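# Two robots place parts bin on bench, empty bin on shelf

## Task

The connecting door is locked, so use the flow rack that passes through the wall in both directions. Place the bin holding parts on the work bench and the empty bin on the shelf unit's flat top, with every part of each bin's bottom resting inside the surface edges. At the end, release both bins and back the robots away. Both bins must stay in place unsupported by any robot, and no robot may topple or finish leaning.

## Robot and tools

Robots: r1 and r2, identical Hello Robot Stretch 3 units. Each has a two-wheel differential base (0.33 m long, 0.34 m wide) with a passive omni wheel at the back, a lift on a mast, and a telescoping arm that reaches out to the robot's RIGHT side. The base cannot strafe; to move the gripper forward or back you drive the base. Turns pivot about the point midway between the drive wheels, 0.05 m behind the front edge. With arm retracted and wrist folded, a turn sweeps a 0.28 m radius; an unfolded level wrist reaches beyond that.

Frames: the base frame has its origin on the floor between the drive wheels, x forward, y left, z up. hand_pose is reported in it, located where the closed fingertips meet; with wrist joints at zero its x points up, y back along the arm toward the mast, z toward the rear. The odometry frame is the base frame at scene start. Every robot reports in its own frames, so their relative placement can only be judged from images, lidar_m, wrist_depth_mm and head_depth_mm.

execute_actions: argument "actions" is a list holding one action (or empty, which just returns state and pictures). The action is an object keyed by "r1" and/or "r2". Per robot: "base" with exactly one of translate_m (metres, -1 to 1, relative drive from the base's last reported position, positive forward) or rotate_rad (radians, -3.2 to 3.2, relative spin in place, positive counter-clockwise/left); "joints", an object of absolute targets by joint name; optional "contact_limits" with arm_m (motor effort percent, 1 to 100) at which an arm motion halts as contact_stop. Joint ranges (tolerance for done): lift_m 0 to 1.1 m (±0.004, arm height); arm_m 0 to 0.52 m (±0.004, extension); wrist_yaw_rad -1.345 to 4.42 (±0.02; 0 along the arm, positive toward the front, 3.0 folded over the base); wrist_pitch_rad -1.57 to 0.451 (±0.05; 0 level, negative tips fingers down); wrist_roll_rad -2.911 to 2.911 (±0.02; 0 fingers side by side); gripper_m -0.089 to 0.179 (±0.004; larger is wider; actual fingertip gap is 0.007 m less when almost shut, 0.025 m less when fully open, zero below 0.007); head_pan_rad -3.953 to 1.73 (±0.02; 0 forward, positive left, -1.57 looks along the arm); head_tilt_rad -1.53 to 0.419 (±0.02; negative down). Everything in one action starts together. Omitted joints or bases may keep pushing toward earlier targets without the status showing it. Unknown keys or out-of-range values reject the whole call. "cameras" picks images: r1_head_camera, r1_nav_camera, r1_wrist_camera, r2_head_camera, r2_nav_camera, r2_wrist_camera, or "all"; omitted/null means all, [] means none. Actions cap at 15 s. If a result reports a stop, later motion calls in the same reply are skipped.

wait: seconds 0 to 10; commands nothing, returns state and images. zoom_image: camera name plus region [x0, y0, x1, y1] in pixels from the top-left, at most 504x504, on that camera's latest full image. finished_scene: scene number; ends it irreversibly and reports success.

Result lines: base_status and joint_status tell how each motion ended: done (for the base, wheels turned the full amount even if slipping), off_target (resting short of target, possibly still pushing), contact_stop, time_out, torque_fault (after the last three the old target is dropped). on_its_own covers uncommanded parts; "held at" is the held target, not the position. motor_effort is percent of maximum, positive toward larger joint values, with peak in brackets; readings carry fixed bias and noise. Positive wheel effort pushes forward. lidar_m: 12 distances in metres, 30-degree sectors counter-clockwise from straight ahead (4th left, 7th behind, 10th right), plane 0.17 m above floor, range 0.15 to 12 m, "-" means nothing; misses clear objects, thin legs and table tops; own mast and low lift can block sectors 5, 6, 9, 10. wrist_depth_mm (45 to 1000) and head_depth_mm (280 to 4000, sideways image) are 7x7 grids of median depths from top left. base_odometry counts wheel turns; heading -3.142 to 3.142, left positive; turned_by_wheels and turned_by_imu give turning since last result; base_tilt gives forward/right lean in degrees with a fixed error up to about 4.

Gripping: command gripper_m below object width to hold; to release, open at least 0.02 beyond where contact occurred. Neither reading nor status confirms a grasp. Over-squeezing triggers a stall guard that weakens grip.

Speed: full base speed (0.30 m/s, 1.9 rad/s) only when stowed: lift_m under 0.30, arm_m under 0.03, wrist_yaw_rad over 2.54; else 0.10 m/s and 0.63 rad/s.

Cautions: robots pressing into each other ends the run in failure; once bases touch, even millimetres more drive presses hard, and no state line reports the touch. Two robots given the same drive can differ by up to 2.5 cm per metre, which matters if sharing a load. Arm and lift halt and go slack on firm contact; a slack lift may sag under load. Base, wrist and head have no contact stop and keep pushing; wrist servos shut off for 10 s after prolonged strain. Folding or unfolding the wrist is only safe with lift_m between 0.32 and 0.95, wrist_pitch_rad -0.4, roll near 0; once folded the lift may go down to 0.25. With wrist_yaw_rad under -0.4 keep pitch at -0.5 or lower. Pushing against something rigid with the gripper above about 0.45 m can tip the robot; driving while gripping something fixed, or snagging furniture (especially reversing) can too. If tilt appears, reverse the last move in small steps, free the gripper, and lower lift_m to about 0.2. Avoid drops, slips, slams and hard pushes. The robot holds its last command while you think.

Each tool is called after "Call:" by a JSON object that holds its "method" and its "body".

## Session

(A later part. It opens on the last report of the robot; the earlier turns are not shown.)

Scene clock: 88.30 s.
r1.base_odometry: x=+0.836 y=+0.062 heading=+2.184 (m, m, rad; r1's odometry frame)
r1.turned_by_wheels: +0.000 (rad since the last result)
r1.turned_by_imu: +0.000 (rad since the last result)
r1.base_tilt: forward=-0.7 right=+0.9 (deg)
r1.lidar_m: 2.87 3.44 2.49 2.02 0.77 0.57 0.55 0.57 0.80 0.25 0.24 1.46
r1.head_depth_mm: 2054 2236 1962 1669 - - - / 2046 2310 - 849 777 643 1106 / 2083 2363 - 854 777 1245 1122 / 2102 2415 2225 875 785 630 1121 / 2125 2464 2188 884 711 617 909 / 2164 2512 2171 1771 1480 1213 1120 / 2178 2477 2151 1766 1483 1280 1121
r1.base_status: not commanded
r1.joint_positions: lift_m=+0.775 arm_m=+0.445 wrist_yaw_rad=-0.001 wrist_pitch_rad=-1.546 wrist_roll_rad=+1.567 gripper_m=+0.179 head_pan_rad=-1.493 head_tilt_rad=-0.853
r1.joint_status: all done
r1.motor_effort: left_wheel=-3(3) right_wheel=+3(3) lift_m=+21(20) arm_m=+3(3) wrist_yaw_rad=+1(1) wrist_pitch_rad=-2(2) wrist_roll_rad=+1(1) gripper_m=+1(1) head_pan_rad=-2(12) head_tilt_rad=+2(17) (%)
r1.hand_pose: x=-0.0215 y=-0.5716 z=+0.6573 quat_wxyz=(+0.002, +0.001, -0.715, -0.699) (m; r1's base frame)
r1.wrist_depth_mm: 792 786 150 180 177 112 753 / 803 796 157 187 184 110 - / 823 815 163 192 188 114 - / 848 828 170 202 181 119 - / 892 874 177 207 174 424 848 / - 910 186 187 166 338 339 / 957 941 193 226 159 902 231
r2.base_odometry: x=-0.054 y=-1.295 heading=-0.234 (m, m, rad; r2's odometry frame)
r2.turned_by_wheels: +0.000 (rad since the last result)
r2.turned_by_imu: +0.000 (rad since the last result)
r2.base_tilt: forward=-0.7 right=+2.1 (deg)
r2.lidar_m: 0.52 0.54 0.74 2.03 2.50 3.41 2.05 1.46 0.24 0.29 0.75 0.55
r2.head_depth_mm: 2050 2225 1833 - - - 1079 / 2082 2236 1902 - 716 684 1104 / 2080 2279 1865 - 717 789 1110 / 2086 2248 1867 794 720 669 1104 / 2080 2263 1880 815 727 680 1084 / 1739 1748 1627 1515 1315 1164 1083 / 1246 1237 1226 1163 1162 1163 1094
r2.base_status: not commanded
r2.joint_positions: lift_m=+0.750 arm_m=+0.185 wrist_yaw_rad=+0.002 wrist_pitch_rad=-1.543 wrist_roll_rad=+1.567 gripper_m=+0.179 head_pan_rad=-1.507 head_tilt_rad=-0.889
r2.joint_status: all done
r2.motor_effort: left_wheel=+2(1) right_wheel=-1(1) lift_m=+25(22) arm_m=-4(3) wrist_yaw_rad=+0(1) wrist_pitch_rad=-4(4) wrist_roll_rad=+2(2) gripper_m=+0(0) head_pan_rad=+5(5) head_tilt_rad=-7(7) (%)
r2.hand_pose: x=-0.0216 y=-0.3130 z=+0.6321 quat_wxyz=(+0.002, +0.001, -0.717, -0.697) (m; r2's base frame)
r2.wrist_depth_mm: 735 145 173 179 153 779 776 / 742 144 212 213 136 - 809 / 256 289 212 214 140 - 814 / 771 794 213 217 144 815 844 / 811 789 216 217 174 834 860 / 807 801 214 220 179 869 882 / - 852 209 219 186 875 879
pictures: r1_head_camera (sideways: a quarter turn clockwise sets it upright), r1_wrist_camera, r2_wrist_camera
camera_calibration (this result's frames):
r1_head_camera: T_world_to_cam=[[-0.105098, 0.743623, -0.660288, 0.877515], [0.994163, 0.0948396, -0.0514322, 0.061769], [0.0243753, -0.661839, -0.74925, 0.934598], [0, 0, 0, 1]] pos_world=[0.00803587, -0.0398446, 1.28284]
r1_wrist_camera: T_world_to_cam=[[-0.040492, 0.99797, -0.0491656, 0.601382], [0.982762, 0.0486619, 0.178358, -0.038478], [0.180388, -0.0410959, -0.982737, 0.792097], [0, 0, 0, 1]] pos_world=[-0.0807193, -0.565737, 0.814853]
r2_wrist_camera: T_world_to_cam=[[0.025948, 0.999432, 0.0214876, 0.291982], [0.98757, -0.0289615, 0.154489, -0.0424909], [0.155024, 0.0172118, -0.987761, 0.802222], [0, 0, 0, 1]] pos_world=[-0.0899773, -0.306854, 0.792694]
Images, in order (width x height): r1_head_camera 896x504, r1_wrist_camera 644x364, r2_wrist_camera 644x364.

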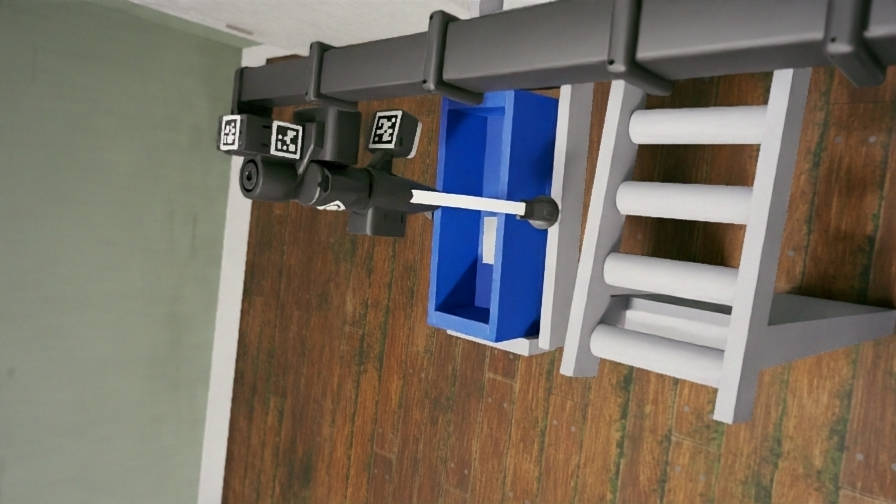

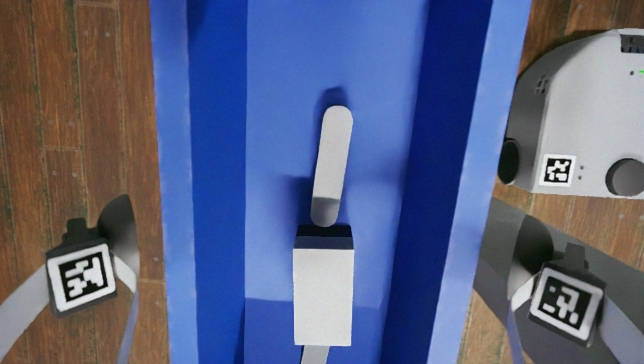

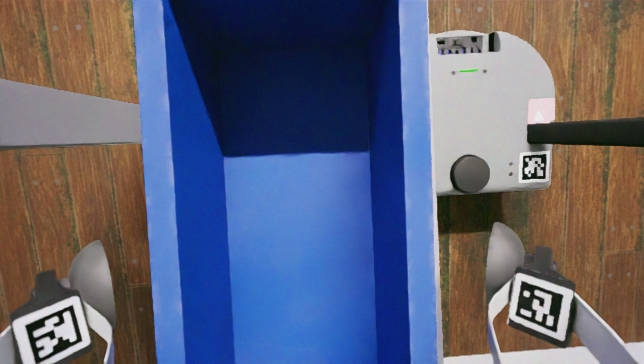

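Call:
{"method": "execute_actions", "body": {"actions": [{"r1":{"base":{"translate_m":0.015},"joints":{"lift_m":0.77}},"r2":{"joints":{"lift_m":0.742,"arm_m":0.189}}}], "cameras": []}}

Call:
{"method": "execute_actions", "body": {"actions": [{"r1":{"joints":{"gripper_m":0.078}},"r2":{"joints":{"gripper_m":0.086}}}], "cameras": []}}

Call:
{"method": "execute_actions", "body": {"actions": [{"r1":{"joints":{"lift_m":1.0}},"r2":{"joints":{"lift_m":0.9}}}], "cameras": ["r1_wrist_camera","r2_wrist_camera","r1_head_camera","r2_head_camera"]}}

Scene clock: 89.47 s.
r1.base_odometry: x=+0.827 y=+0.074 heading=+2.184 (m, m, rad; r1's odometry frame)
r1.turned_by_wheels: +0.000 (rad since the last result)
r1.turned_by_imu: +0.000 (rad since the last result)
r1.base_tilt: forward=-0.7 right=+1.0 (deg)
r1.lidar_m: 2.85 3.42 2.51 2.07 0.79 0.58 0.56 0.59 0.82 0.23 0.24 1.46
r1.head_depth_mm: 2044 2251 1999 1744 - - - / 2050 2283 - 856 774 638 1103 / 2075 2358 - 856 776 1252 1120 / 2100 2439 2231 885 787 621 1118 / 2120 2461 2191 1735 714 608 908 / 2161 2491 2181 1754 1481 1267 1125 / 2188 2510 2159 1749 1479 1270 1125
r1.base_status: done
r1.joint_positions: lift_m=+0.770 arm_m=+0.445 wrist_yaw_rad=-0.001 wrist_pitch_rad=-1.546 wrist_roll_rad=+1.567 gripper_m=+0.179 head_pan_rad=-1.493 head_tilt_rad=-0.853
r1.joint_status: all done
r1.motor_effort: left_wheel=-2(3) right_wheel=+2(7) lift_m=+21(21) arm_m=+3(3) wrist_yaw_rad=+1(1) wrist_pitch_rad=-2(2) wrist_roll_rad=+2(2) gripper_m=+1(1) head_pan_rad=-2(2) head_tilt_rad=+2(2) (%)
r1.hand_pose: x=-0.0215 y=-0.5716 z=+0.6523 quat_wxyz=(+0.002, +0.001, -0.715, -0.699) (m; r1's base frame)
r1.wrist_depth_mm: 794 775 152 176 174 103 752 / 807 793 158 181 179 107 - / 836 810 164 189 185 110 - / 853 834 171 199 179 115 - / 881 126 177 175 173 371 840 / - 908 187 183 165 320 303 / 946 954 194 226 159 890 230
r2.base_odometry: x=-0.054 y=-1.295 heading=-0.234 (m, m, rad; r2's odometry frame)
r2.turned_by_wheels: +0.000 (rad since the last result)
r2.turned_by_imu: +0.000 (rad since the last result)
r2.base_tilt: forward=-0.8 right=+1.9 (deg)
r2.lidar_m: 0.52 0.54 0.74 2.02 2.50 3.43 2.04 1.46 0.24 0.29 0.75 0.55
r2.head_depth_mm: 2036 2243 1838 - - - 1079 / 2046 2242 1891 - 715 685 1109 / 2050 2248 1848 - 712 791 1110 / 2065 2260 1869 794 721 668 1098 / 2067 2235 1875 814 728 679 1089 / 1732 1750 1633 1496 1306 1159 1087 / 1243 1239 1218 1164 1159 1169 1095
r2.base_status: not commanded
r2.joint_positions: lift_m=+0.742 arm_m=+0.189 wrist_yaw_rad=+0.002 wrist_pitch_rad=-1.543 wrist_roll_rad=+1.567 gripper_m=+0.179 head_pan_rad=-1.507 head_tilt_rad=-0.889
r2.joint_status: all done
r2.motor_effort: left_wheel=+1(2) right_wheel=-1(1) lift_m=+25(25) arm_m=+4(4) wrist_yaw_rad=-1(1) wrist_pitch_rad=-4(4) wrist_roll_rad=+2(2) gripper_m=+0(0) head_pan_rad=+5(5) head_tilt_rad=-7(6) (%)
r2.hand_pose: x=-0.0216 y=-0.3165 z=+0.6241 quat_wxyz=(+0.002, +0.001, -0.717, -0.697) (m; r2's base frame)
r2.wrist_depth_mm: 725 136 170 178 144 781 759 / 724 134 203 206 139 - 781 / 252 287 204 206 142 - 798 / 781 768 206 210 154 840 817 / 774 790 206 208 160 828 826 / 802 814 200 210 165 853 852 / - 833 196 211 170 862 882
pictures: none
No camera images: the call's "cameras" was empty. Leave "cameras" out to get every camera's image.

Scene clock: 90.97 s.
r1.base_odometry: x=+0.827 y=+0.074 heading=+2.184 (m, m, rad; r1's odometry frame)
r1.turned_by_wheels: +0.000 (rad since the last result)
r1.turned_by_imu: +0.000 (rad since the last result)
r1.base_tilt: forward=-0.7 right=+0.9 (deg)
r1.lidar_m: 2.86 3.40 2.50 2.07 0.79 0.58 0.56 0.59 0.82 0.23 0.24 1.46
r1.head_depth_mm: 2030 2235 2009 1728 - - - / 2049 2300 - 853 776 638 1105 / 2087 2353 - 854 784 1248 1118 / 2116 2456 2237 884 786 620 1119 / 2149 2441 2205 1733 712 608 909 / 2155 2488 2208 1767 1481 1283 1125 / 2191 2501 2186 1755 1472 1279 1124
r1.base_status: not commanded
r1.joint_positions: lift_m=+0.770 arm_m=+0.445 wrist_yaw_rad=-0.001 wrist_pitch_rad=-1.548 wrist_roll_rad=+1.567 gripper_m=+0.079 head_pan_rad=-1.493 head_tilt_rad=-0.853
r1.joint_status: all done
r1.motor_effort: left_wheel=-1(3) right_wheel=+2(3) lift_m=+21(21) arm_m=+2(3) wrist_yaw_rad=+1(1) wrist_pitch_rad=-1(5) wrist_roll_rad=+1(2) gripper_m=-20(97) head_pan_rad=-2(2) head_tilt_rad=+2(2) (%)
r1.hand_pose: x=-0.0215 y=-0.5712 z=+0.6523 quat_wxyz=(+0.002, +0.001, -0.715, -0.699) (m; r1's base frame)
r1.wrist_depth_mm: 772 800 152 179 175 111 751 / 817 806 157 185 181 108 - / 839 812 163 192 188 112 - / 869 866 169 200 181 118 - / 913 127 178 179 174 399 838 / 919 531 184 184 165 - 292 / 985 936 194 226 160 907 227
r2.base_odometry: x=-0.054 y=-1.295 heading=-0.234 (m, m, rad; r2's odometry frame)
r2.turned_by_wheels: +0.000 (rad since the last result)
r2.turned_by_imu: +0.000 (rad since the last result)
r2.base_tilt: forward=-0.7 right=+2.2 (deg)
r2.lidar_m: 0.52 0.54 0.74 2.02 2.50 3.41 2.05 1.45 0.24 0.29 0.75 0.55
r2.head_depth_mm: 2042 2194 1825 - - - 1074 / 2047 2234 1894 - 714 704 1107 / 2084 2262 1855 - 713 754 1115 / 2047 2256 1892 797 720 668 1093 / 2076 2282 1892 816 726 680 1092 / 1749 1753 1630 1501 1308 1158 1088 / 1232 1239 1223 1158 1161 1160 1091
r2.base_status: not commanded
r2.joint_positions: lift_m=+0.742 arm_m=+0.189 wrist_yaw_rad=+0.002 wrist_pitch_rad=-1.544 wrist_roll_rad=+1.567 gripper_m=+0.087 head_pan_rad=-1.507 head_tilt_rad=-0.889
r2.joint_status: all done
r2.motor_effort: left_wheel=+2(1) right_wheel=-1(1) lift_m=+26(26) arm_m=+4(4) wrist_yaw_rad=-1(0) wrist_pitch_rad=-3(4) wrist_roll_rad=+2(2) gripper_m=-21(94) head_pan_rad=+5(5) head_tilt_rad=-6(7) (%)
r2.hand_pose: x=-0.0216 y=-0.3161 z=+0.6241 quat_wxyz=(+0.002, +0.001, -0.716, -0.698) (m; r2's base frame)
r2.wrist_depth_mm: 728 136 171 178 145 778 791 / 749 133 202 205 140 - 791 / 254 284 204 206 143 - 804 / 787 761 204 207 155 831 824 / 771 799 206 211 159 813 850 / 802 127 203 211 164 868 849 / 826 833 197 212 168 845 862
pictures: none
No camera images: the call's "cameras" was empty. Leave "cameras" out to get every camera's image.

Scene clock: 93.90 s.
r1.base_odometry: x=+0.827 y=+0.074 heading=+2.184 (m, m, rad; r1's odometry frame)
r1.turned_by_wheels: +0.000 (rad since the last result)
r1.turned_by_imu: -0.001 (rad since the last result)
r1.base_tilt: forward=-0.7 right=+1.0 (deg)
r1.lidar_m: 2.86 3.40 2.50 2.08 0.79 0.58 0.56 0.59 0.82 0.23 0.24 1.46
r1.head_depth_mm: 2072 2220 669 887 811 669 1106 / - 2408 675 889 808 651 1102 / 2049 - 684 919 789 1251 1125 / 2113 2453 693 902 793 616 1120 / 2124 2466 2056 1684 711 608 904 / 2146 2506 2177 1779 1486 1281 1124 / 2174 2510 2163 1751 1477 1272 1121
r1.base_status: not commanded
r1.joint_positions: lift_m=+0.999 arm_m=+0.445 wrist_yaw_rad=-0.001 wrist_pitch_rad=-1.543 wrist_roll_rad=+1.568 gripper_m=+0.079 head_pan_rad=-1.493 head_tilt_rad=-0.853
r1.joint_status: all done
r1.motor_effort: left_wheel=-2(2) right_wheel=+2(3) lift_m=+41(43) arm_m=+1(2) wrist_yaw_rad=+0(1) wrist_pitch_rad=-4(5) wrist_roll_rad=+0(2) gripper_m=-17(20) head_pan_rad=-2(2) head_tilt_rad=+2(2) (%)
r1.hand_pose: x=-0.0215 y=-0.5726 z=+0.8814 quat_wxyz=(+0.001, +0.001, -0.717, -0.697) (m; r1's base frame)
r1.wrist_depth_mm: - 999 148 181 181 115 961 / - - 152 186 185 114 345 / - - 158 195 194 121 354 / - - 163 202 186 332 - / - - 170 185 180 361 368 / - - 177 192 172 - 372 / - - 185 232 167 - -
r2.base_odometry: x=-0.054 y=-1.295 heading=-0.234 (m, m, rad; r2's odometry frame)
r2.turned_by_wheels: +0.000 (rad since the last result)
r2.turned_by_imu: +0.000 (rad since the last result)
r2.base_tilt: forward=-0.6 right=+2.0 (deg)
r2.lidar_m: 0.52 0.54 0.74 2.03 2.50 3.44 2.04 1.46 0.24 0.29 0.75 0.54
r2.head_depth_mm: 2010 - - 1527 546 1180 1072 / 2041 - - 584 585 768 1111 / 2068 2254 - - 594 874 1116 / 2061 2271 1877 594 590 1149 1098 / 2076 2259 1888 735 549 1155 1088 / 1738 1754 1635 1500 1312 1162 1084 / 1238 1242 1221 1165 1169 1162 1093
r2.base_status: not commanded
r2.joint_positions: lift_m=+0.900 arm_m=+0.189 wrist_yaw_rad=+0.002 wrist_pitch_rad=-1.544 wrist_roll_rad=+1.567 gripper_m=+0.090 head_pan_rad=-1.507 head_tilt_rad=-0.889
r2.joint_status: all done
r2.motor_effort: left_wheel=+1(1) right_wheel=-1(1) lift_m=+37(38) arm_m=+4(4) wrist_yaw_rad=-1(0) wrist_pitch_rad=-3(3) wrist_roll_rad=+2(2) gripper_m=-19(21) head_pan_rad=+5(5) head_tilt_rad=-6(7) (%)
r2.hand_pose: x=-0.0216 y=-0.3161 z=+0.7816 quat_wxyz=(+0.002, +0.001, -0.716, -0.698) (m; r2's base frame)
r2.wrist_depth_mm: 882 136 173 180 145 939 924 / 244 134 200 204 139 963 939 / 241 132 202 206 143 936 969 / 237 923 204 207 155 979 982 / 248 275 206 210 159 - - / 258 127 204 210 163 - - / 635 293 197 213 170 926 938
pictures: r1_head_camera (sideways: a quarter turn clockwise sets it upright), r1_wrist_camera, r2_head_camera (sideways: a quarter turn clockwise sets it upright), r2_wrist_camera
camera_calibration (this result's frames):
r1_head_camera: T_world_to_cam=[[-0.104924, 0.743224, -0.660764, 0.878135], [0.994184, 0.0946173, -0.051443, 0.061783], [0.024286, -0.662318, -0.748829, 0.934052], [0, 0, 0, 1]] pos_world=[0.0080292, -0.039857, 1.28286]
r1_wrist_camera: T_world_to_cam=[[-0.0390862, 0.99784, -0.0527992, 0.616611], [0.982824, 0.047928, 0.178216, -0.0786895], [0.180361, -0.0449265, -0.982574, 1.00995], [0, 0, 0, 1]] pos_world=[-0.0807162, -0.566134, 1.03893]
r2_head_camera: T_world_to_cam=[[-0.0292024, 0.799235, -0.600309, 0.80367], [0.997486, 0.0620981, 0.0341524, -0.0498204], [0.0645738, -0.597802, -0.799038, 0.996661], [0, 0, 0, 1]] pos_world=[0.00880599, -0.0434212, 1.28052]
r2_wrist_camera: T_world_to_cam=[[0.0259501, 0.999398, 0.0230295, 0.290628], [0.98757, -0.0292019, 0.154442, -0.0657206], [0.155022, 0.0187355, -0.987733, 0.950444], [0, 0, 0, 1]] pos_world=[-0.0899775, -0.310179, 0.942242]
Images, in order (width x height): r1_head_camera 896x504, r1_wrist_camera 644x364, r2_head_camera 896x504, r2_wrist_camera 644x364.

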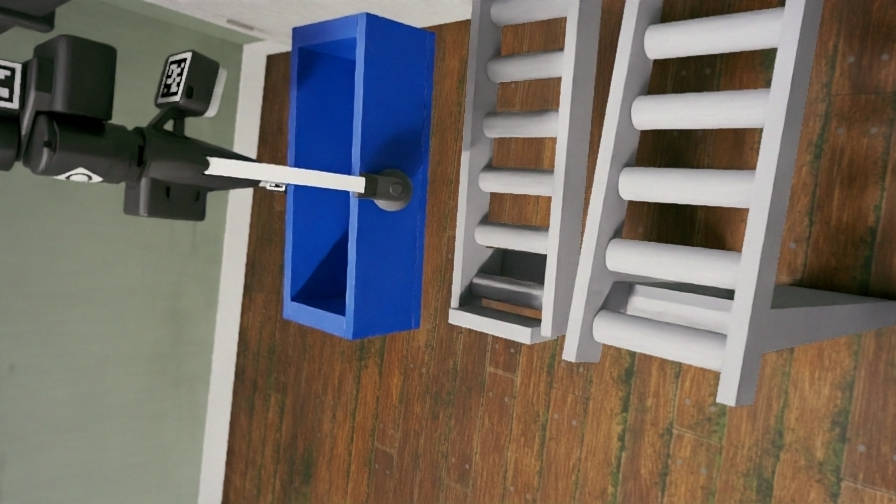

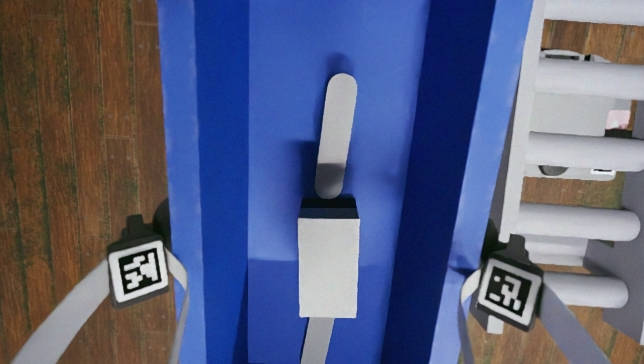

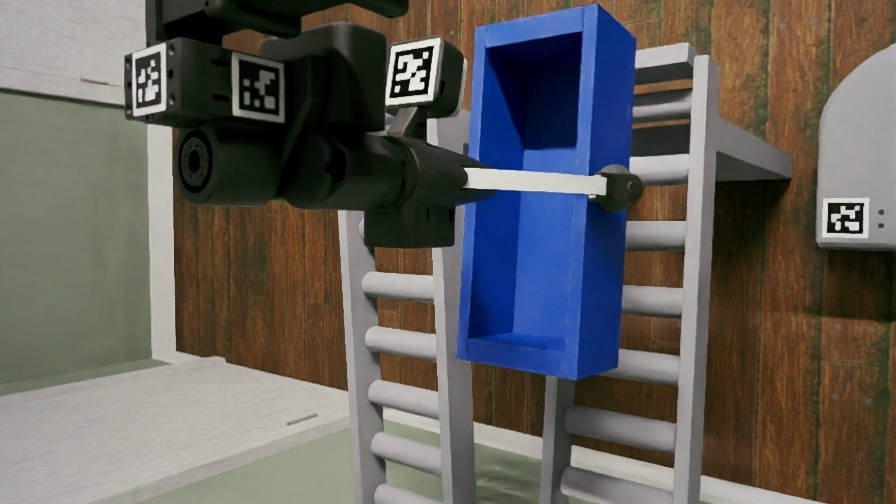

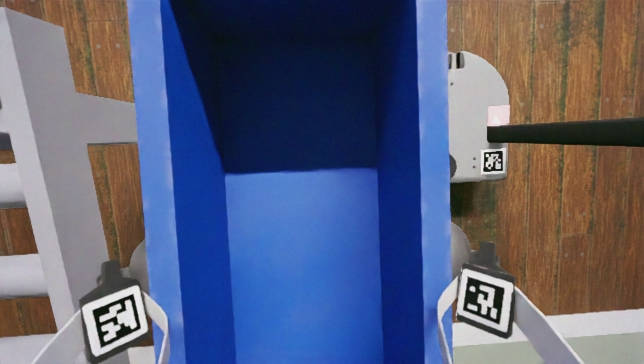

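Call:
{"method": "execute_actions", "body": {"actions": [{"r1":{"base":{"translate_m":1.0},"joints":{"lift_m":1.03,"head_pan_rad":-0.6,"head_tilt_rad":-0.6}},"r2":{"base":{"translate_m":-1.0},"joints":{"head_pan_rad":-2.6,"head_tilt_rad":-0.7}}}], "cameras": ["r1_head_camera","r2_head_camera"]}}

Scene clock: 105.43 s.
r1.base_odometry: x=+0.252 y=+0.892 heading=+2.184 (m, m, rad; r1's odometry frame)
r1.turned_by_wheels: +0.000 (rad since the last result)
r1.turned_by_imu: -0.009 (rad since the last result)
r1.base_tilt: forward=-0.7 right=+1.0 (deg)
r1.lidar_m: 1.86 2.88 2.49 2.41 2.21 1.63 0.95 0.95 2.23 2.37 0.57 0.59
r1.head_depth_mm: 2624 2776 2836 1032 869 1477 1270 / 2867 3097 1504 1019 795 1521 1272 / 3089 3389 1478 1010 793 862 1046 / 2814 3153 1463 1000 1682 1503 1258 / 2670 2918 1433 1038 1852 1490 1245 / 2539 2726 1408 2312 1847 1471 1242 / 2386 2623 1739 2187 1812 1473 1238
r1.base_status: done
r1.joint_positions: lift_m=+1.029 arm_m=+0.445 wrist_yaw_rad=-0.001 wrist_pitch_rad=-1.543 wrist_roll_rad=+1.568 gripper_m=+0.079 head_pan_rad=-0.607 head_tilt_rad=-0.606
r1.joint_status: all done
r1.motor_effort: left_wheel=-1(1) right_wheel=+2(9) lift_m=+41(42) arm_m=+2(2) wrist_yaw_rad=+1(1) wrist_pitch_rad=-4(4) wrist_roll_rad=+1(1) gripper_m=-17(17) head_pan_rad=+3(29) head_tilt_rad=+3(26) (%)
r1.hand_pose: x=-0.0215 y=-0.5726 z=+0.9114 quat_wxyz=(+0.001, +0.001, -0.717, -0.697) (m; r1's base frame)
r1.wrist_depth_mm: - - 147 181 179 116 991 / - - 153 187 185 113 - / - - 158 194 193 117 - / - - 164 204 186 123 - / - - 170 185 180 - - / - 823 177 192 173 - - / - - 184 234 166 - -
r2.base_odometry: x=-1.027 y=-1.064 heading=-0.234 (m, m, rad; r2's odometry frame)
r2.turned_by_wheels: +0.000 (rad since the last result)
r2.turned_by_imu: +0.003 (rad since the last result)
r2.base_tilt: forward=-0.4 right=+2.0 (deg)
r2.lidar_m: 0.92 1.58 2.17 2.41 2.50 2.89 1.65 0.56 0.57 2.34 2.14 0.92
r2.head_depth_mm: 2316 2586 2355 1844 1512 1335 - / 2406 2638 1670 1810 1521 1352 - / 2541 2785 1279 1385 1482 - - / 2683 3079 1285 1065 1192 - 1078 / 2861 3116 1348 1005 896 - 1110 / 2844 3117 2467 1009 - - 1118 / 2592 2746 2480 1022 - 535 469
r2.base_status: done
r2.joint_positions: lift_m=+0.900 arm_m=+0.189 wrist_yaw_rad=+0.002 wrist_pitch_rad=-1.544 wrist_roll_rad=+1.567 gripper_m=+0.090 head_pan_rad=-2.593 head_tilt_rad=-0.705
r2.joint_status: all done
r2.motor_effort: left_wheel=+2(1) right_wheel=-1(5) lift_m=+37(37) arm_m=+4(4) wrist_yaw_rad=-1(1) wrist_pitch_rad=-3(3) wrist_roll_rad=+2(2) gripper_m=-19(19) head_pan_rad=-5(61) head_tilt_rad=+3(26) (%)
r2.hand_pose: x=-0.0216 y=-0.3161 z=+0.7816 quat_wxyz=(+0.002, +0.001, -0.716, -0.698) (m; r2's base frame)
r2.wrist_depth_mm: 865 136 172 180 145 923 938 / 902 133 200 202 140 916 946 / 921 132 202 205 143 973 948 / 913 914 203 207 155 - 960 / 943 938 204 207 159 996 - / 953 127 203 211 164 - - / 963 - 198 214 172 - -
pictures: r1_head_camera (sideways: a quarter turn clockwise sets it upright), r2_head_camera (sideways: a quarter turn clockwise sets it upright)
camera_calibration (this result's frames):
r1_head_camera: T_world_to_cam=[[-0.4909, 0.28404, -0.823613, 1.09274], [0.56647, 0.822309, -0.0540444, 0.0677957], [0.661913, -0.493082, -0.564572, 0.690492], [0, 0, 0, 1]] pos_world=[0.0409767, -0.0256618, 1.29349]
r2_head_camera: T_world_to_cam=[[0.588108, 0.333946, -0.73662, 0.977526], [0.525253, -0.850271, 0.0338857, -0.0466007], [-0.615011, -0.40684, -0.675458, 0.840095], [0, 0, 0, 1]] pos_world=[-0.033747, -0.0242801, 1.28909]
Images, in order (width x height): r1_head_camera 896x504, r2_head_camera 896x504.

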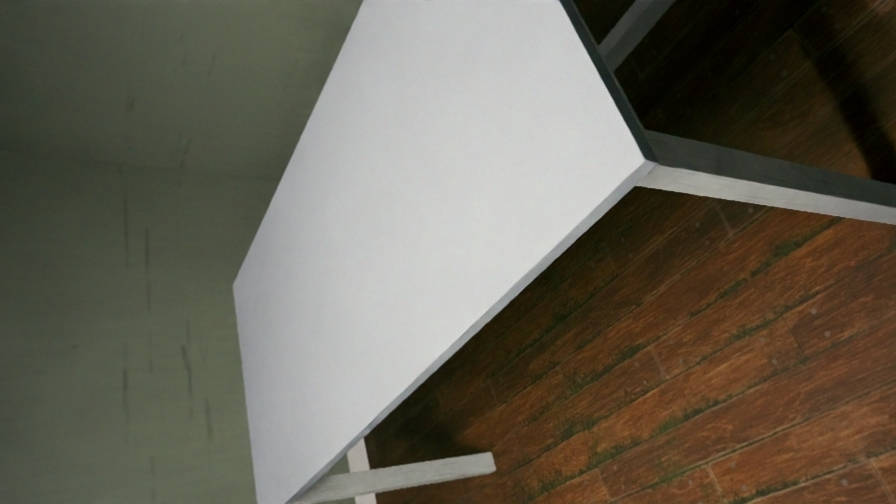

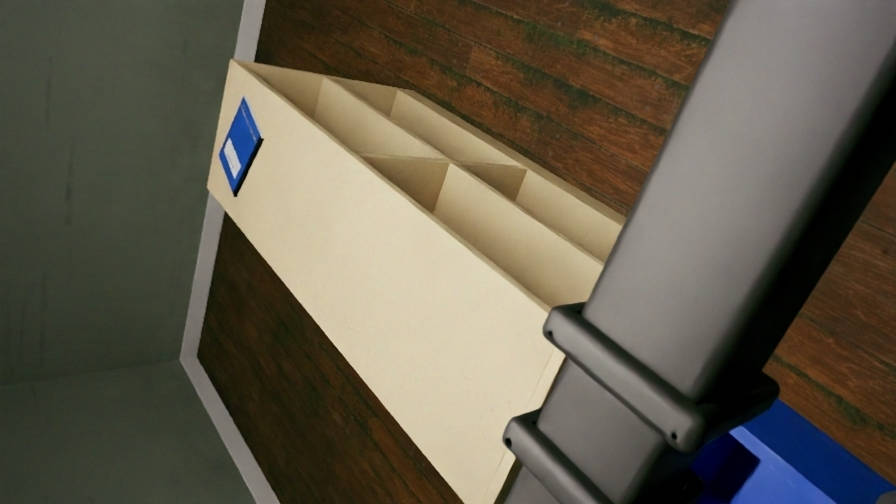

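Call:
{"method": "execute_actions", "body": {"actions": [{"r1":{"base":{"translate_m":0.7},"joints":{"arm_m":0.49,"head_pan_rad":-1.57,"head_tilt_rad":-0.8}},"r2":{"base":{"translate_m":-0.67},"joints":{"arm_m":0.44,"head_pan_rad":-1.5,"head_tilt_rad":-0.9}}}], "cameras": ["r1_head_camera","r2_head_camera","r2_wrist_camera"]}}

Call:
{"method": "execute_actions", "body": {"actions": [{"r1":{"joints":{"lift_m":0.96}},"r2":{"joints":{"lift_m":0.81}}}], "cameras": ["r1_head_camera","r2_head_camera","r2_wrist_camera"]}}

Scene clock: 113.97 s.
r1.base_odometry: x=-0.150 y=+1.464 heading=+2.184 (m, m, rad; r1's odometry frame)
r1.turned_by_wheels: +0.000 (rad since the last result)
r1.turned_by_imu: -0.007 (rad since the last result)
r1.base_tilt: forward=-0.7 right=+1.0 (deg)
r1.lidar_m: 2.05 2.13 2.49 2.40 2.50 2.36 1.64 1.72 0.51 1.07 1.12 1.19
r1.head_depth_mm: - 2330 1056 790 662 870 1174 / 2105 2411 666 732 658 1351 1125 / - 2410 687 732 657 1334 1161 / 2071 2362 694 727 651 1331 1158 / 2081 2306 695 723 645 1328 1148 / 2079 2330 961 760 659 1311 1151 / 2098 2354 953 755 655 1313 1141
r1.base_status: done
r1.joint_positions: lift_m=+1.029 arm_m=+0.490 wrist_yaw_rad=-0.001 wrist_pitch_rad=-1.542 wrist_roll_rad=+1.568 gripper_m=+0.079 head_pan_rad=-1.563 head_tilt_rad=-0.790
r1.joint_status: all done
r1.motor_effort: left_wheel=+0(3) right_wheel=+1(10) lift_m=+41(41) arm_m=+3(5) wrist_yaw_rad=+1(1) wrist_pitch_rad=-4(5) wrist_roll_rad=+1(1) gripper_m=-17(17) head_pan_rad=-2(28) head_tilt_rad=-5(25) (%)
r1.hand_pose: x=-0.0215 y=-0.6177 z=+0.9114 quat_wxyz=(+0.001, +0.001, -0.717, -0.697) (m; r1's base frame)
r1.wrist_depth_mm: 295 286 147 181 178 115 281 / 302 296 152 188 186 123 290 / 310 310 158 194 193 123 302 / 321 319 164 203 186 306 - / 330 324 170 185 180 315 - / 339 341 177 192 173 - - / 355 349 185 233 167 341 -
r2.base_odometry: x=-1.679 y=-0.909 heading=-0.234 (m, m, rad; r2's odometry frame)
r2.turned_by_wheels: +0.000 (rad since the last result)
r2.turned_by_imu: +0.003 (rad since the last result)
r2.base_tilt: forward=-0.8 right=+2.0 (deg)
r2.lidar_m: 1.58 2.29 2.50 2.41 2.50 2.19 2.12 1.01 0.51 2.36 0.47 1.62
r2.head_depth_mm: - - 1780 822 937 1157 1071 / - 2280 731 791 947 1169 1109 / - - 729 799 950 1170 1110 / 2078 2280 734 797 953 1181 1098 / 2063 2254 737 820 953 1182 1082 / 2072 2284 1898 866 872 1219 1091 / 2069 2267 1908 1589 1384 1219 1098
r2.base_status: done
r2.joint_positions: lift_m=+0.900 arm_m=+0.440 wrist_yaw_rad=+0.001 wrist_pitch_rad=-1.544 wrist_roll_rad=+1.567 gripper_m=+0.090 head_pan_rad=-1.507 head_tilt_rad=-0.889
r2.joint_status: all done
r2.motor_effort: left_wheel=+1(3) right_wheel=+0(7) lift_m=+37(37) arm_m=+4(5) wrist_yaw_rad=+0(1) wrist_pitch_rad=-3(3) wrist_roll_rad=+2(2) gripper_m=-19(19) head_pan_rad=+5(62) head_tilt_rad=-6(29) (%)
r2.hand_pose: x=-0.0216 y=-0.5671 z=+0.7816 quat_wxyz=(+0.002, +0.001, -0.716, -0.698) (m; r2's base frame)
r2.wrist_depth_mm: 849 136 172 178 145 911 932 / 897 134 199 204 149 - 921 / 899 132 202 204 152 - - / 943 323 203 208 156 986 994 / 982 331 205 209 159 - - / 976 127 203 212 162 - - / 987 346 198 213 171 - -
pictures: r1_head_camera (sideways: a quarter turn clockwise sets it upright), r2_head_camera (sideways: a quarter turn clockwise sets it upright), r2_wrist_camera
camera_calibration (this result's frames):
r1_head_camera: T_world_to_cam=[[-0.0524001, 0.705956, -0.706315, 0.937172], [0.998391, 0.0216722, -0.0524074, 0.0630171], [-0.0216899, -0.707924, -0.705955, 0.878575], [0, 0, 0, 1]] pos_world=[0.00524843, -0.0410035, 1.28548]
r2_head_camera: T_world_to_cam=[[-0.0291161, 0.799199, -0.600361, 0.803738], [0.997492, 0.0619958, 0.0341525, -0.0498206], [0.0645145, -0.597861, -0.798999, 0.99661], [0, 0, 0, 1]] pos_world=[0.00880153, -0.0434228, 1.28053]
r2_wrist_camera: T_world_to_cam=[[0.0263743, 0.999387, 0.0230294, 0.54147], [0.987557, -0.029621, 0.154444, -0.0732956], [0.155031, 0.0186695, -0.987733, 0.955108], [0, 0, 0, 1]] pos_world=[-0.089969, -0.561141, 0.942242]
Images, in order (width x height): r1_head_camera 896x504, r2_head_camera 896x504, r2_wrist_camera 644x364.

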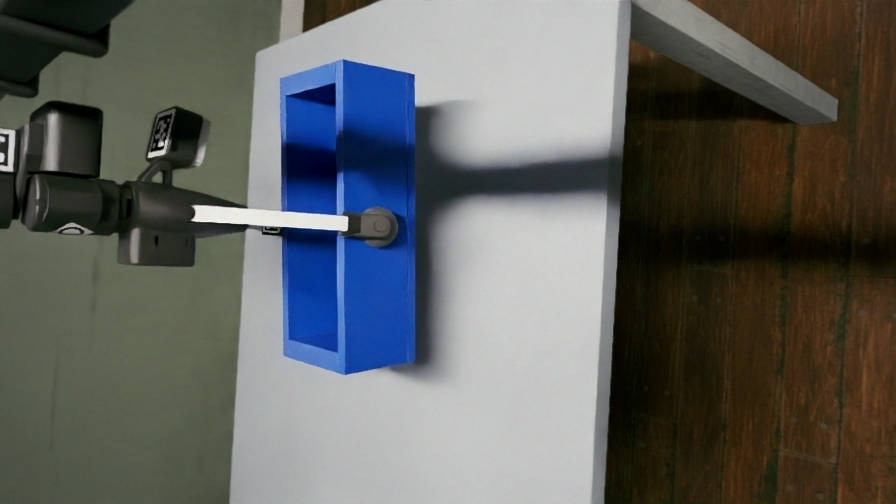

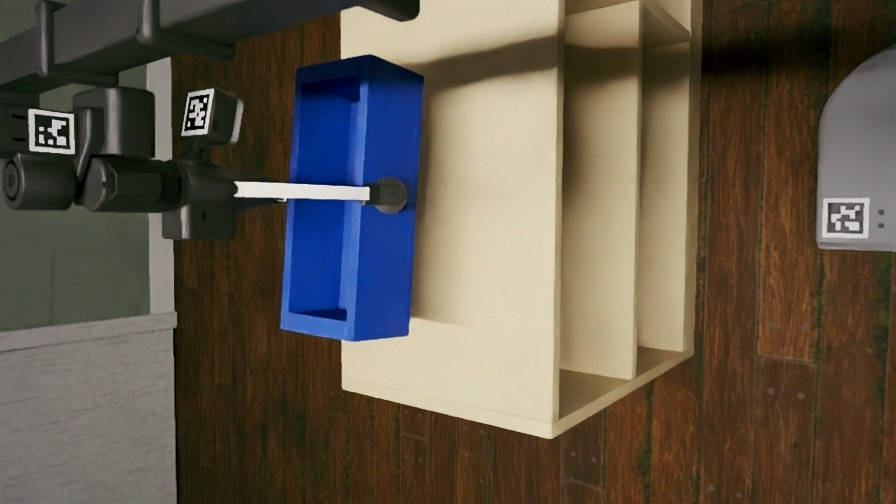

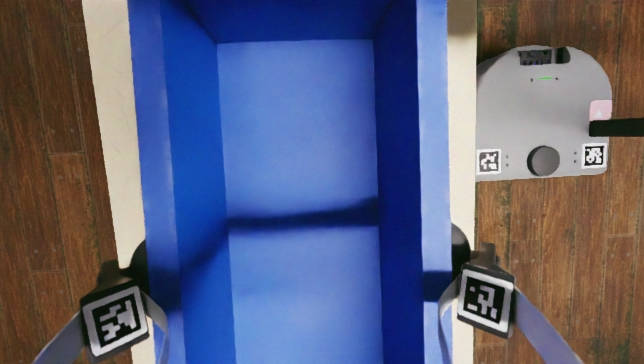

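Scene clock: 115.63 s.
r1.base_odometry: x=-0.150 y=+1.464 heading=+2.184 (m, m, rad; r1's odometry frame)
r1.turned_by_wheels: +0.000 (rad since the last result)
r1.turned_by_imu: +0.000 (rad since the last result)
r1.base_tilt: forward=-0.7 right=+1.0 (deg)
r1.lidar_m: 2.06 2.13 2.49 2.40 2.50 2.36 1.64 1.71 0.51 1.07 1.12 1.19
r1.head_depth_mm: 2022 - 977 764 662 871 1174 / 1989 2410 999 717 657 1345 1127 / 1960 - 989 706 654 1338 1159 / 2064 2303 766 707 650 1334 1161 / 2074 2329 973 709 646 1326 1150 / 2086 2343 966 755 658 1317 1152 / 2093 2336 955 754 653 1313 1143
r1.base_status: not commanded
r1.joint_positions: lift_m=+0.960 arm_m=+0.490 wrist_yaw_rad=-0.001 wrist_pitch_rad=-1.542 wrist_roll_rad=+1.568 gripper_m=+0.079 head_pan_rad=-1.563 head_tilt_rad=-0.790
r1.joint_status: all done
r1.motor_effort: left_wheel=+0(1) right_wheel=+1(1) lift_m=+26(34) arm_m=+2(3) wrist_yaw_rad=+1(2) wrist_pitch_rad=-4(4) wrist_roll_rad=+0(1) gripper_m=-17(17) head_pan_rad=-2(2) head_tilt_rad=-4(5) (%)
r1.hand_pose: x=-0.0215 y=-0.6177 z=+0.8420 quat_wxyz=(+0.001, +0.001, -0.717, -0.697) (m; r1's base frame)
r1.wrist_depth_mm: 226 225 146 180 179 115 218 / 234 231 152 187 186 123 224 / 241 237 158 195 192 123 231 / 249 246 163 204 187 235 237 / 259 252 171 186 181 243 245 / 263 265 177 193 173 - 253 / 273 273 184 234 167 264 -
r2.base_odometry: x=-1.679 y=-0.909 heading=-0.234 (m, m, rad; r2's odometry frame)
r2.turned_by_wheels: +0.000 (rad since the last result)
r2.turned_by_imu: +0.000 (rad since the last result)
r2.base_tilt: forward=-0.6 right=+2.0 (deg)
r2.lidar_m: 1.58 2.29 2.50 2.41 2.50 2.20 2.12 1.01 0.51 2.36 0.47 1.62
r2.head_depth_mm: 2027 2243 - - 948 1159 1062 / 2003 - 1791 778 943 1166 1102 / 2085 - 1313 793 949 1172 1108 / 2063 2284 1821 785 954 1177 1093 / 2091 2270 1871 801 959 1182 1091 / 2041 2270 1896 859 872 1218 1087 / 2061 2284 1908 1604 1392 1234 1090
r2.base_status: not commanded
r2.joint_positions: lift_m=+0.810 arm_m=+0.440 wrist_yaw_rad=+0.001 wrist_pitch_rad=-1.544 wrist_roll_rad=+1.567 gripper_m=+0.090 head_pan_rad=-1.507 head_tilt_rad=-0.889
r2.joint_status: all done
r2.motor_effort: left_wheel=+2(1) right_wheel=-1(1) lift_m=+26(32) arm_m=+4(4) wrist_yaw_rad=-1(0) wrist_pitch_rad=-3(3) wrist_roll_rad=+2(2) gripper_m=-19(19) head_pan_rad=+5(5) head_tilt_rad=-8(8) (%)
r2.hand_pose: x=-0.0216 y=-0.5671 z=+0.6920 quat_wxyz=(+0.002, +0.001, -0.716, -0.698) (m; r2's base frame)
r2.wrist_depth_mm: 223 136 173 180 144 235 843 / 228 134 200 203 149 239 - / 231 132 203 204 152 245 - / 237 236 203 206 156 250 881 / 242 242 205 208 159 255 904 / 249 127 205 211 164 904 933 / 894 253 198 214 171 268 939
pictures: r1_head_camera (sideways: a quarter turn clockwise sets it upright), r2_head_camera (sideways: a quarter turn clockwise sets it upright), r2_wrist_camera
camera_calibration (this result's frames):
r1_head_camera: T_world_to_cam=[[-0.0524002, 0.705956, -0.706315, 0.937172], [0.998391, 0.0216723, -0.0524074, 0.0630171], [-0.0216899, -0.707924, -0.705955, 0.878575], [0, 0, 0, 1]] pos_world=[0.00524844, -0.0410035, 1.28548]
r2_head_camera: T_world_to_cam=[[-0.0291162, 0.799199, -0.600361, 0.803738], [0.997492, 0.0619959, 0.0341525, -0.0498206], [0.0645146, -0.597861, -0.798999, 0.99661], [0, 0, 0, 1]] pos_world=[0.00880154, -0.0434228, 1.28053]
r2_wrist_camera: T_world_to_cam=[[0.0263743, 0.999387, 0.0230295, 0.543534], [0.987557, -0.029621, 0.154444, -0.0594594], [0.155031, 0.0186696, -0.987733, 0.86662], [0, 0, 0, 1]] pos_world=[-0.089969, -0.561142, 0.852655]
Images, in order (width x height): r1_head_camera 896x504, r2_head_camera 896x504, r2_wrist_camera 644x364.

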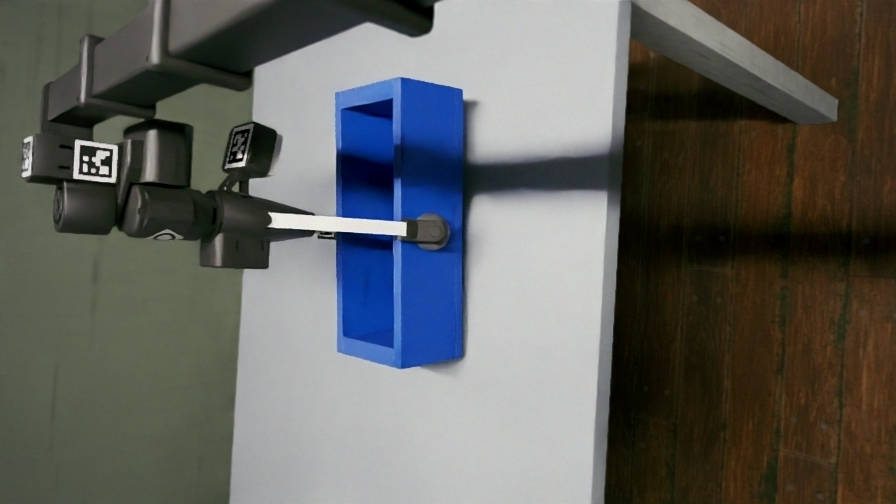

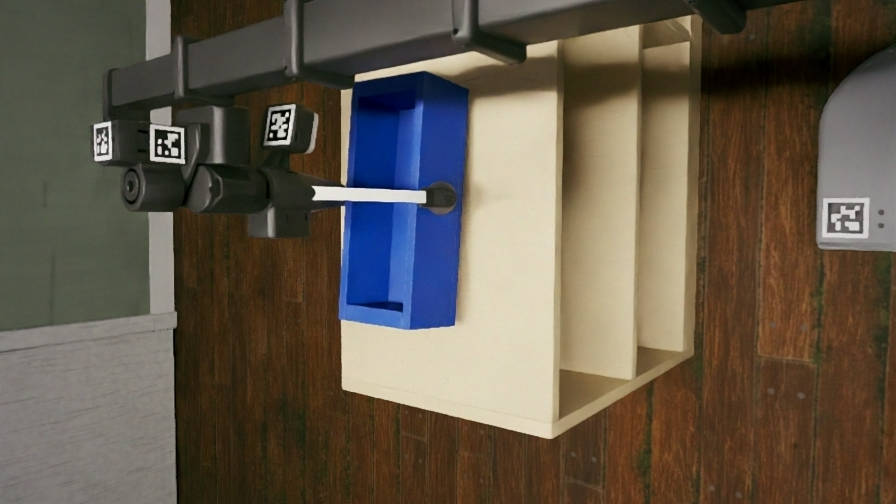

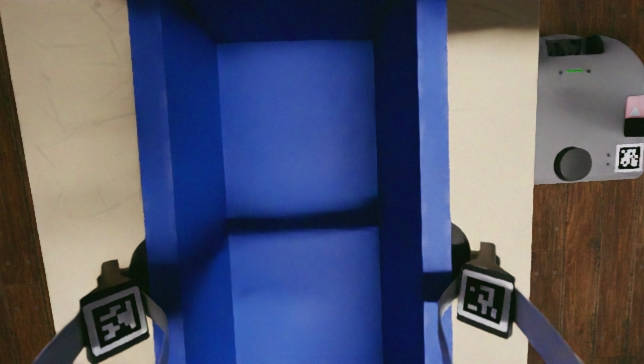

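Call:
{"method": "execute_actions", "body": {"actions": [{"r1":{"joints":{"lift_m":0.934}},"r2":{"joints":{"lift_m":0.782}}}], "cameras": []}}

Scene clock: 116.93 s.
r1.base_odometry: x=-0.150 y=+1.464 heading=+2.184 (m, m, rad; r1's odometry frame)
r1.turned_by_wheels: +0.000 (rad since the last result)
r1.turned_by_imu: +0.000 (rad since the last result)
r1.base_tilt: forward=-0.7 right=+0.9 (deg)
r1.lidar_m: 2.05 2.13 2.49 2.40 2.50 2.36 1.64 1.71 0.51 1.08 1.12 1.19
r1.head_depth_mm: 2072 2260 - 765 664 877 1172 / 2026 2454 974 715 656 1347 1129 / 2006 - 959 721 654 1335 1168 / 2084 2315 945 724 650 1334 1155 / 2070 2310 976 709 647 1326 1152 / 2089 2333 970 759 659 1318 1145 / 2118 2363 958 755 652 1316 1137
r1.base_status: not commanded
r1.joint_positions: lift_m=+0.935 arm_m=+0.490 wrist_yaw_rad=-0.001 wrist_pitch_rad=-1.546 wrist_roll_rad=+1.568 gripper_m=+0.079 head_pan_rad=-1.563 head_tilt_rad=-0.790
r1.joint_status: all done
r1.motor_effort: left_wheel=-1(2) right_wheel=+2(2) lift_m=+17(26) arm_m=+2(3) wrist_yaw_rad=+0(1) wrist_pitch_rad=-2(4) wrist_roll_rad=+1(1) gripper_m=-17(17) head_pan_rad=-2(2) head_tilt_rad=-5(5) (%)
r1.hand_pose: x=-0.0215 y=-0.6167 z=+0.8165 quat_wxyz=(+0.001, +0.001, -0.715, -0.699) (m; r1's base frame)
r1.wrist_depth_mm: 203 202 149 190 186 126 195 / 209 207 155 195 192 124 201 / 215 215 159 199 193 206 208 / 220 218 166 205 184 211 214 / 230 225 172 196 177 219 219 / 239 - 180 189 172 - 227 / 244 244 188 228 166 237 232
r2.base_odometry: x=-1.679 y=-0.909 heading=-0.234 (m, m, rad; r2's odometry frame)
r2.turned_by_wheels: +0.000 (rad since the last result)
r2.turned_by_imu: +0.000 (rad since the last result)
r2.base_tilt: forward=-0.7 right=+1.9 (deg)
r2.lidar_m: 1.58 2.28 2.50 2.41 2.50 2.21 2.12 1.01 0.51 2.36 0.47 1.62
r2.head_depth_mm: 2032 2245 1925 - - 1168 1073 / 2054 - 1796 776 947 1172 1107 / 2048 - 932 785 954 1172 1112 / 2067 2239 1864 794 950 1178 1102 / 2058 2284 1869 802 956 1181 1086 / 2084 2261 1887 866 872 1214 1094 / 2082 2277 1902 1610 1395 1226 1091
r2.base_status: not commanded
r2.joint_positions: lift_m=+0.782 arm_m=+0.440 wrist_yaw_rad=+0.001 wrist_pitch_rad=-1.544 wrist_roll_rad=+1.567 gripper_m=+0.090 head_pan_rad=-1.507 head_tilt_rad=-0.889
r2.joint_status: all done
r2.motor_effort: left_wheel=+1(1) right_wheel=+0(1) lift_m=+26(26) arm_m=+4(4) wrist_yaw_rad=+0(1) wrist_pitch_rad=-3(3) wrist_roll_rad=+2(2) gripper_m=-19(19) head_pan_rad=+5(5) head_tilt_rad=-6(7) (%)
r2.hand_pose: x=-0.0216 y=-0.5671 z=+0.6641 quat_wxyz=(+0.002, +0.001, -0.716, -0.698) (m; r2's base frame)
r2.wrist_depth_mm: 196 123 171 189 129 206 808 / 201 133 194 195 131 212 - / 203 131 197 200 134 214 - / 210 129 200 203 139 221 884 / 213 214 203 208 159 225 885 / 218 126 203 212 163 229 912 / 223 225 197 217 171 237 905
pictures: none
No camera images: the call's "cameras" was empty. Leave "cameras" out to get every camera's image.

Call:
{"method": "execute_actions", "body": {"actions": [{"r1":{"joints":{"gripper_m":0.179}},"r2":{"joints":{"lift_m":0.777,"gripper_m":0.179}}}], "cameras": []}}

Call:
{"method": "execute_actions", "body": {"actions": [{"r1":{"joints":{"lift_m":1.05}},"r2":{"joints":{"lift_m":0.9}}}], "cameras": []}}

Call:
{"method": "execute_actions", "body": {"actions": [{"r1":{"joints":{"arm_m":0.1}},"r2":{"joints":{"arm_m":0.1}}}], "cameras": ["r1_head_camera","r2_head_camera"]}}

Scene clock: 118.60 s.
r1.base_odometry: x=-0.150 y=+1.464 heading=+2.184 (m, m, rad; r1's odometry frame)
r1.turned_by_wheels: +0.000 (rad since the last result)
r1.turned_by_imu: +0.000 (rad since the last result)
r1.base_tilt: forward=-0.7 right=+0.9 (deg)
r1.lidar_m: 2.06 2.14 2.49 2.40 2.50 2.36 1.64 1.71 0.51 1.07 1.12 1.19
r1.head_depth_mm: 2033 2237 - 763 661 869 1170 / 2010 2450 965 719 659 1349 1124 / 2015 - 956 719 656 1340 1159 / 2084 2312 946 709 651 1332 1161 / 2064 2324 970 712 648 1326 1152 / 2082 2343 962 758 659 1322 1146 / 2093 2356 958 755 655 1306 1141
r1.base_status: not commanded
r1.joint_positions: lift_m=+0.934 arm_m=+0.490 wrist_yaw_rad=-0.001 wrist_pitch_rad=-1.543 wrist_roll_rad=+1.568 gripper_m=+0.179 head_pan_rad=-1.563 head_tilt_rad=-0.790
r1.joint_status: all done
r1.motor_effort: left_wheel=-1(1) right_wheel=+2(3) lift_m=+21(21) arm_m=+2(2) wrist_yaw_rad=+1(1) wrist_pitch_rad=-4(4) wrist_roll_rad=+1(1) gripper_m=+1(87) head_pan_rad=-2(2) head_tilt_rad=-5(5) (%)
r1.hand_pose: x=-0.0215 y=-0.6175 z=+0.8162 quat_wxyz=(+0.001, +0.001, -0.717, -0.698) (m; r1's base frame)
r1.wrist_depth_mm: 204 201 148 188 186 125 195 / 209 206 154 193 192 123 200 / 214 212 159 199 193 205 205 / 219 220 165 206 186 212 211 / 229 226 171 197 178 216 218 / - 236 180 187 171 226 224 / 245 241 186 225 165 236 235
r2.base_odometry: x=-1.679 y=-0.909 heading=-0.234 (m, m, rad; r2's odometry frame)
r2.turned_by_wheels: +0.000 (rad since the last result)
r2.turned_by_imu: +0.000 (rad since the last result)
r2.base_tilt: forward=-0.7 right=+2.0 (deg)
r2.lidar_m: 1.58 2.28 2.49 2.41 2.51 2.20 2.12 1.01 0.51 2.36 0.47 1.62
r2.head_depth_mm: 2020 2248 1905 - - 1170 1071 / 2054 - 1795 774 945 1169 1106 / 2081 - 927 785 943 1168 1110 / 2061 2241 1869 794 951 1180 1096 / 2071 2267 1867 801 953 1188 1082 / 2058 2230 1899 859 874 1219 1087 / 2075 2267 1912 1607 1394 1231 1091
r2.base_status: not commanded
r2.joint_positions: lift_m=+0.779 arm_m=+0.440 wrist_yaw_rad=+0.001 wrist_pitch_rad=-1.546 wrist_roll_rad=+1.567 gripper_m=+0.179 head_pan_rad=-1.507 head_tilt_rad=-0.889
r2.joint_status: lift_m contact_stop (moved -0.003 of -0.005); the others done
r2.on_its_own: lift_m is slack since a contact_stop, until your next command for it
r2.motor_effort: left_wheel=+1(1) right_wheel=+0(1) lift_m=+29(29) arm_m=+2(4) wrist_yaw_rad=+0(1) wrist_pitch_rad=-2(3) wrist_roll_rad=+2(2) gripper_m=+0(84) head_pan_rad=+5(5) head_tilt_rad=-7(6) (%)
r2.hand_pose: x=-0.0216 y=-0.5668 z=+0.6608 quat_wxyz=(+0.002, +0.001, -0.716, -0.699) (m; r2's base frame)
r2.wrist_depth_mm: 193 124 173 190 126 204 797 / 197 122 192 194 129 209 - / 201 132 195 199 132 213 - / 207 131 200 202 135 217 865 / 209 130 203 207 159 221 921 / - 127 205 212 163 227 895 / - 220 199 216 167 233 937
pictures: none
No camera images: the call's "cameras" was empty. Leave "cameras" out to get every camera's image.

not run: a stop came earlier in this reply.

not run: a stop came earlier in this reply.


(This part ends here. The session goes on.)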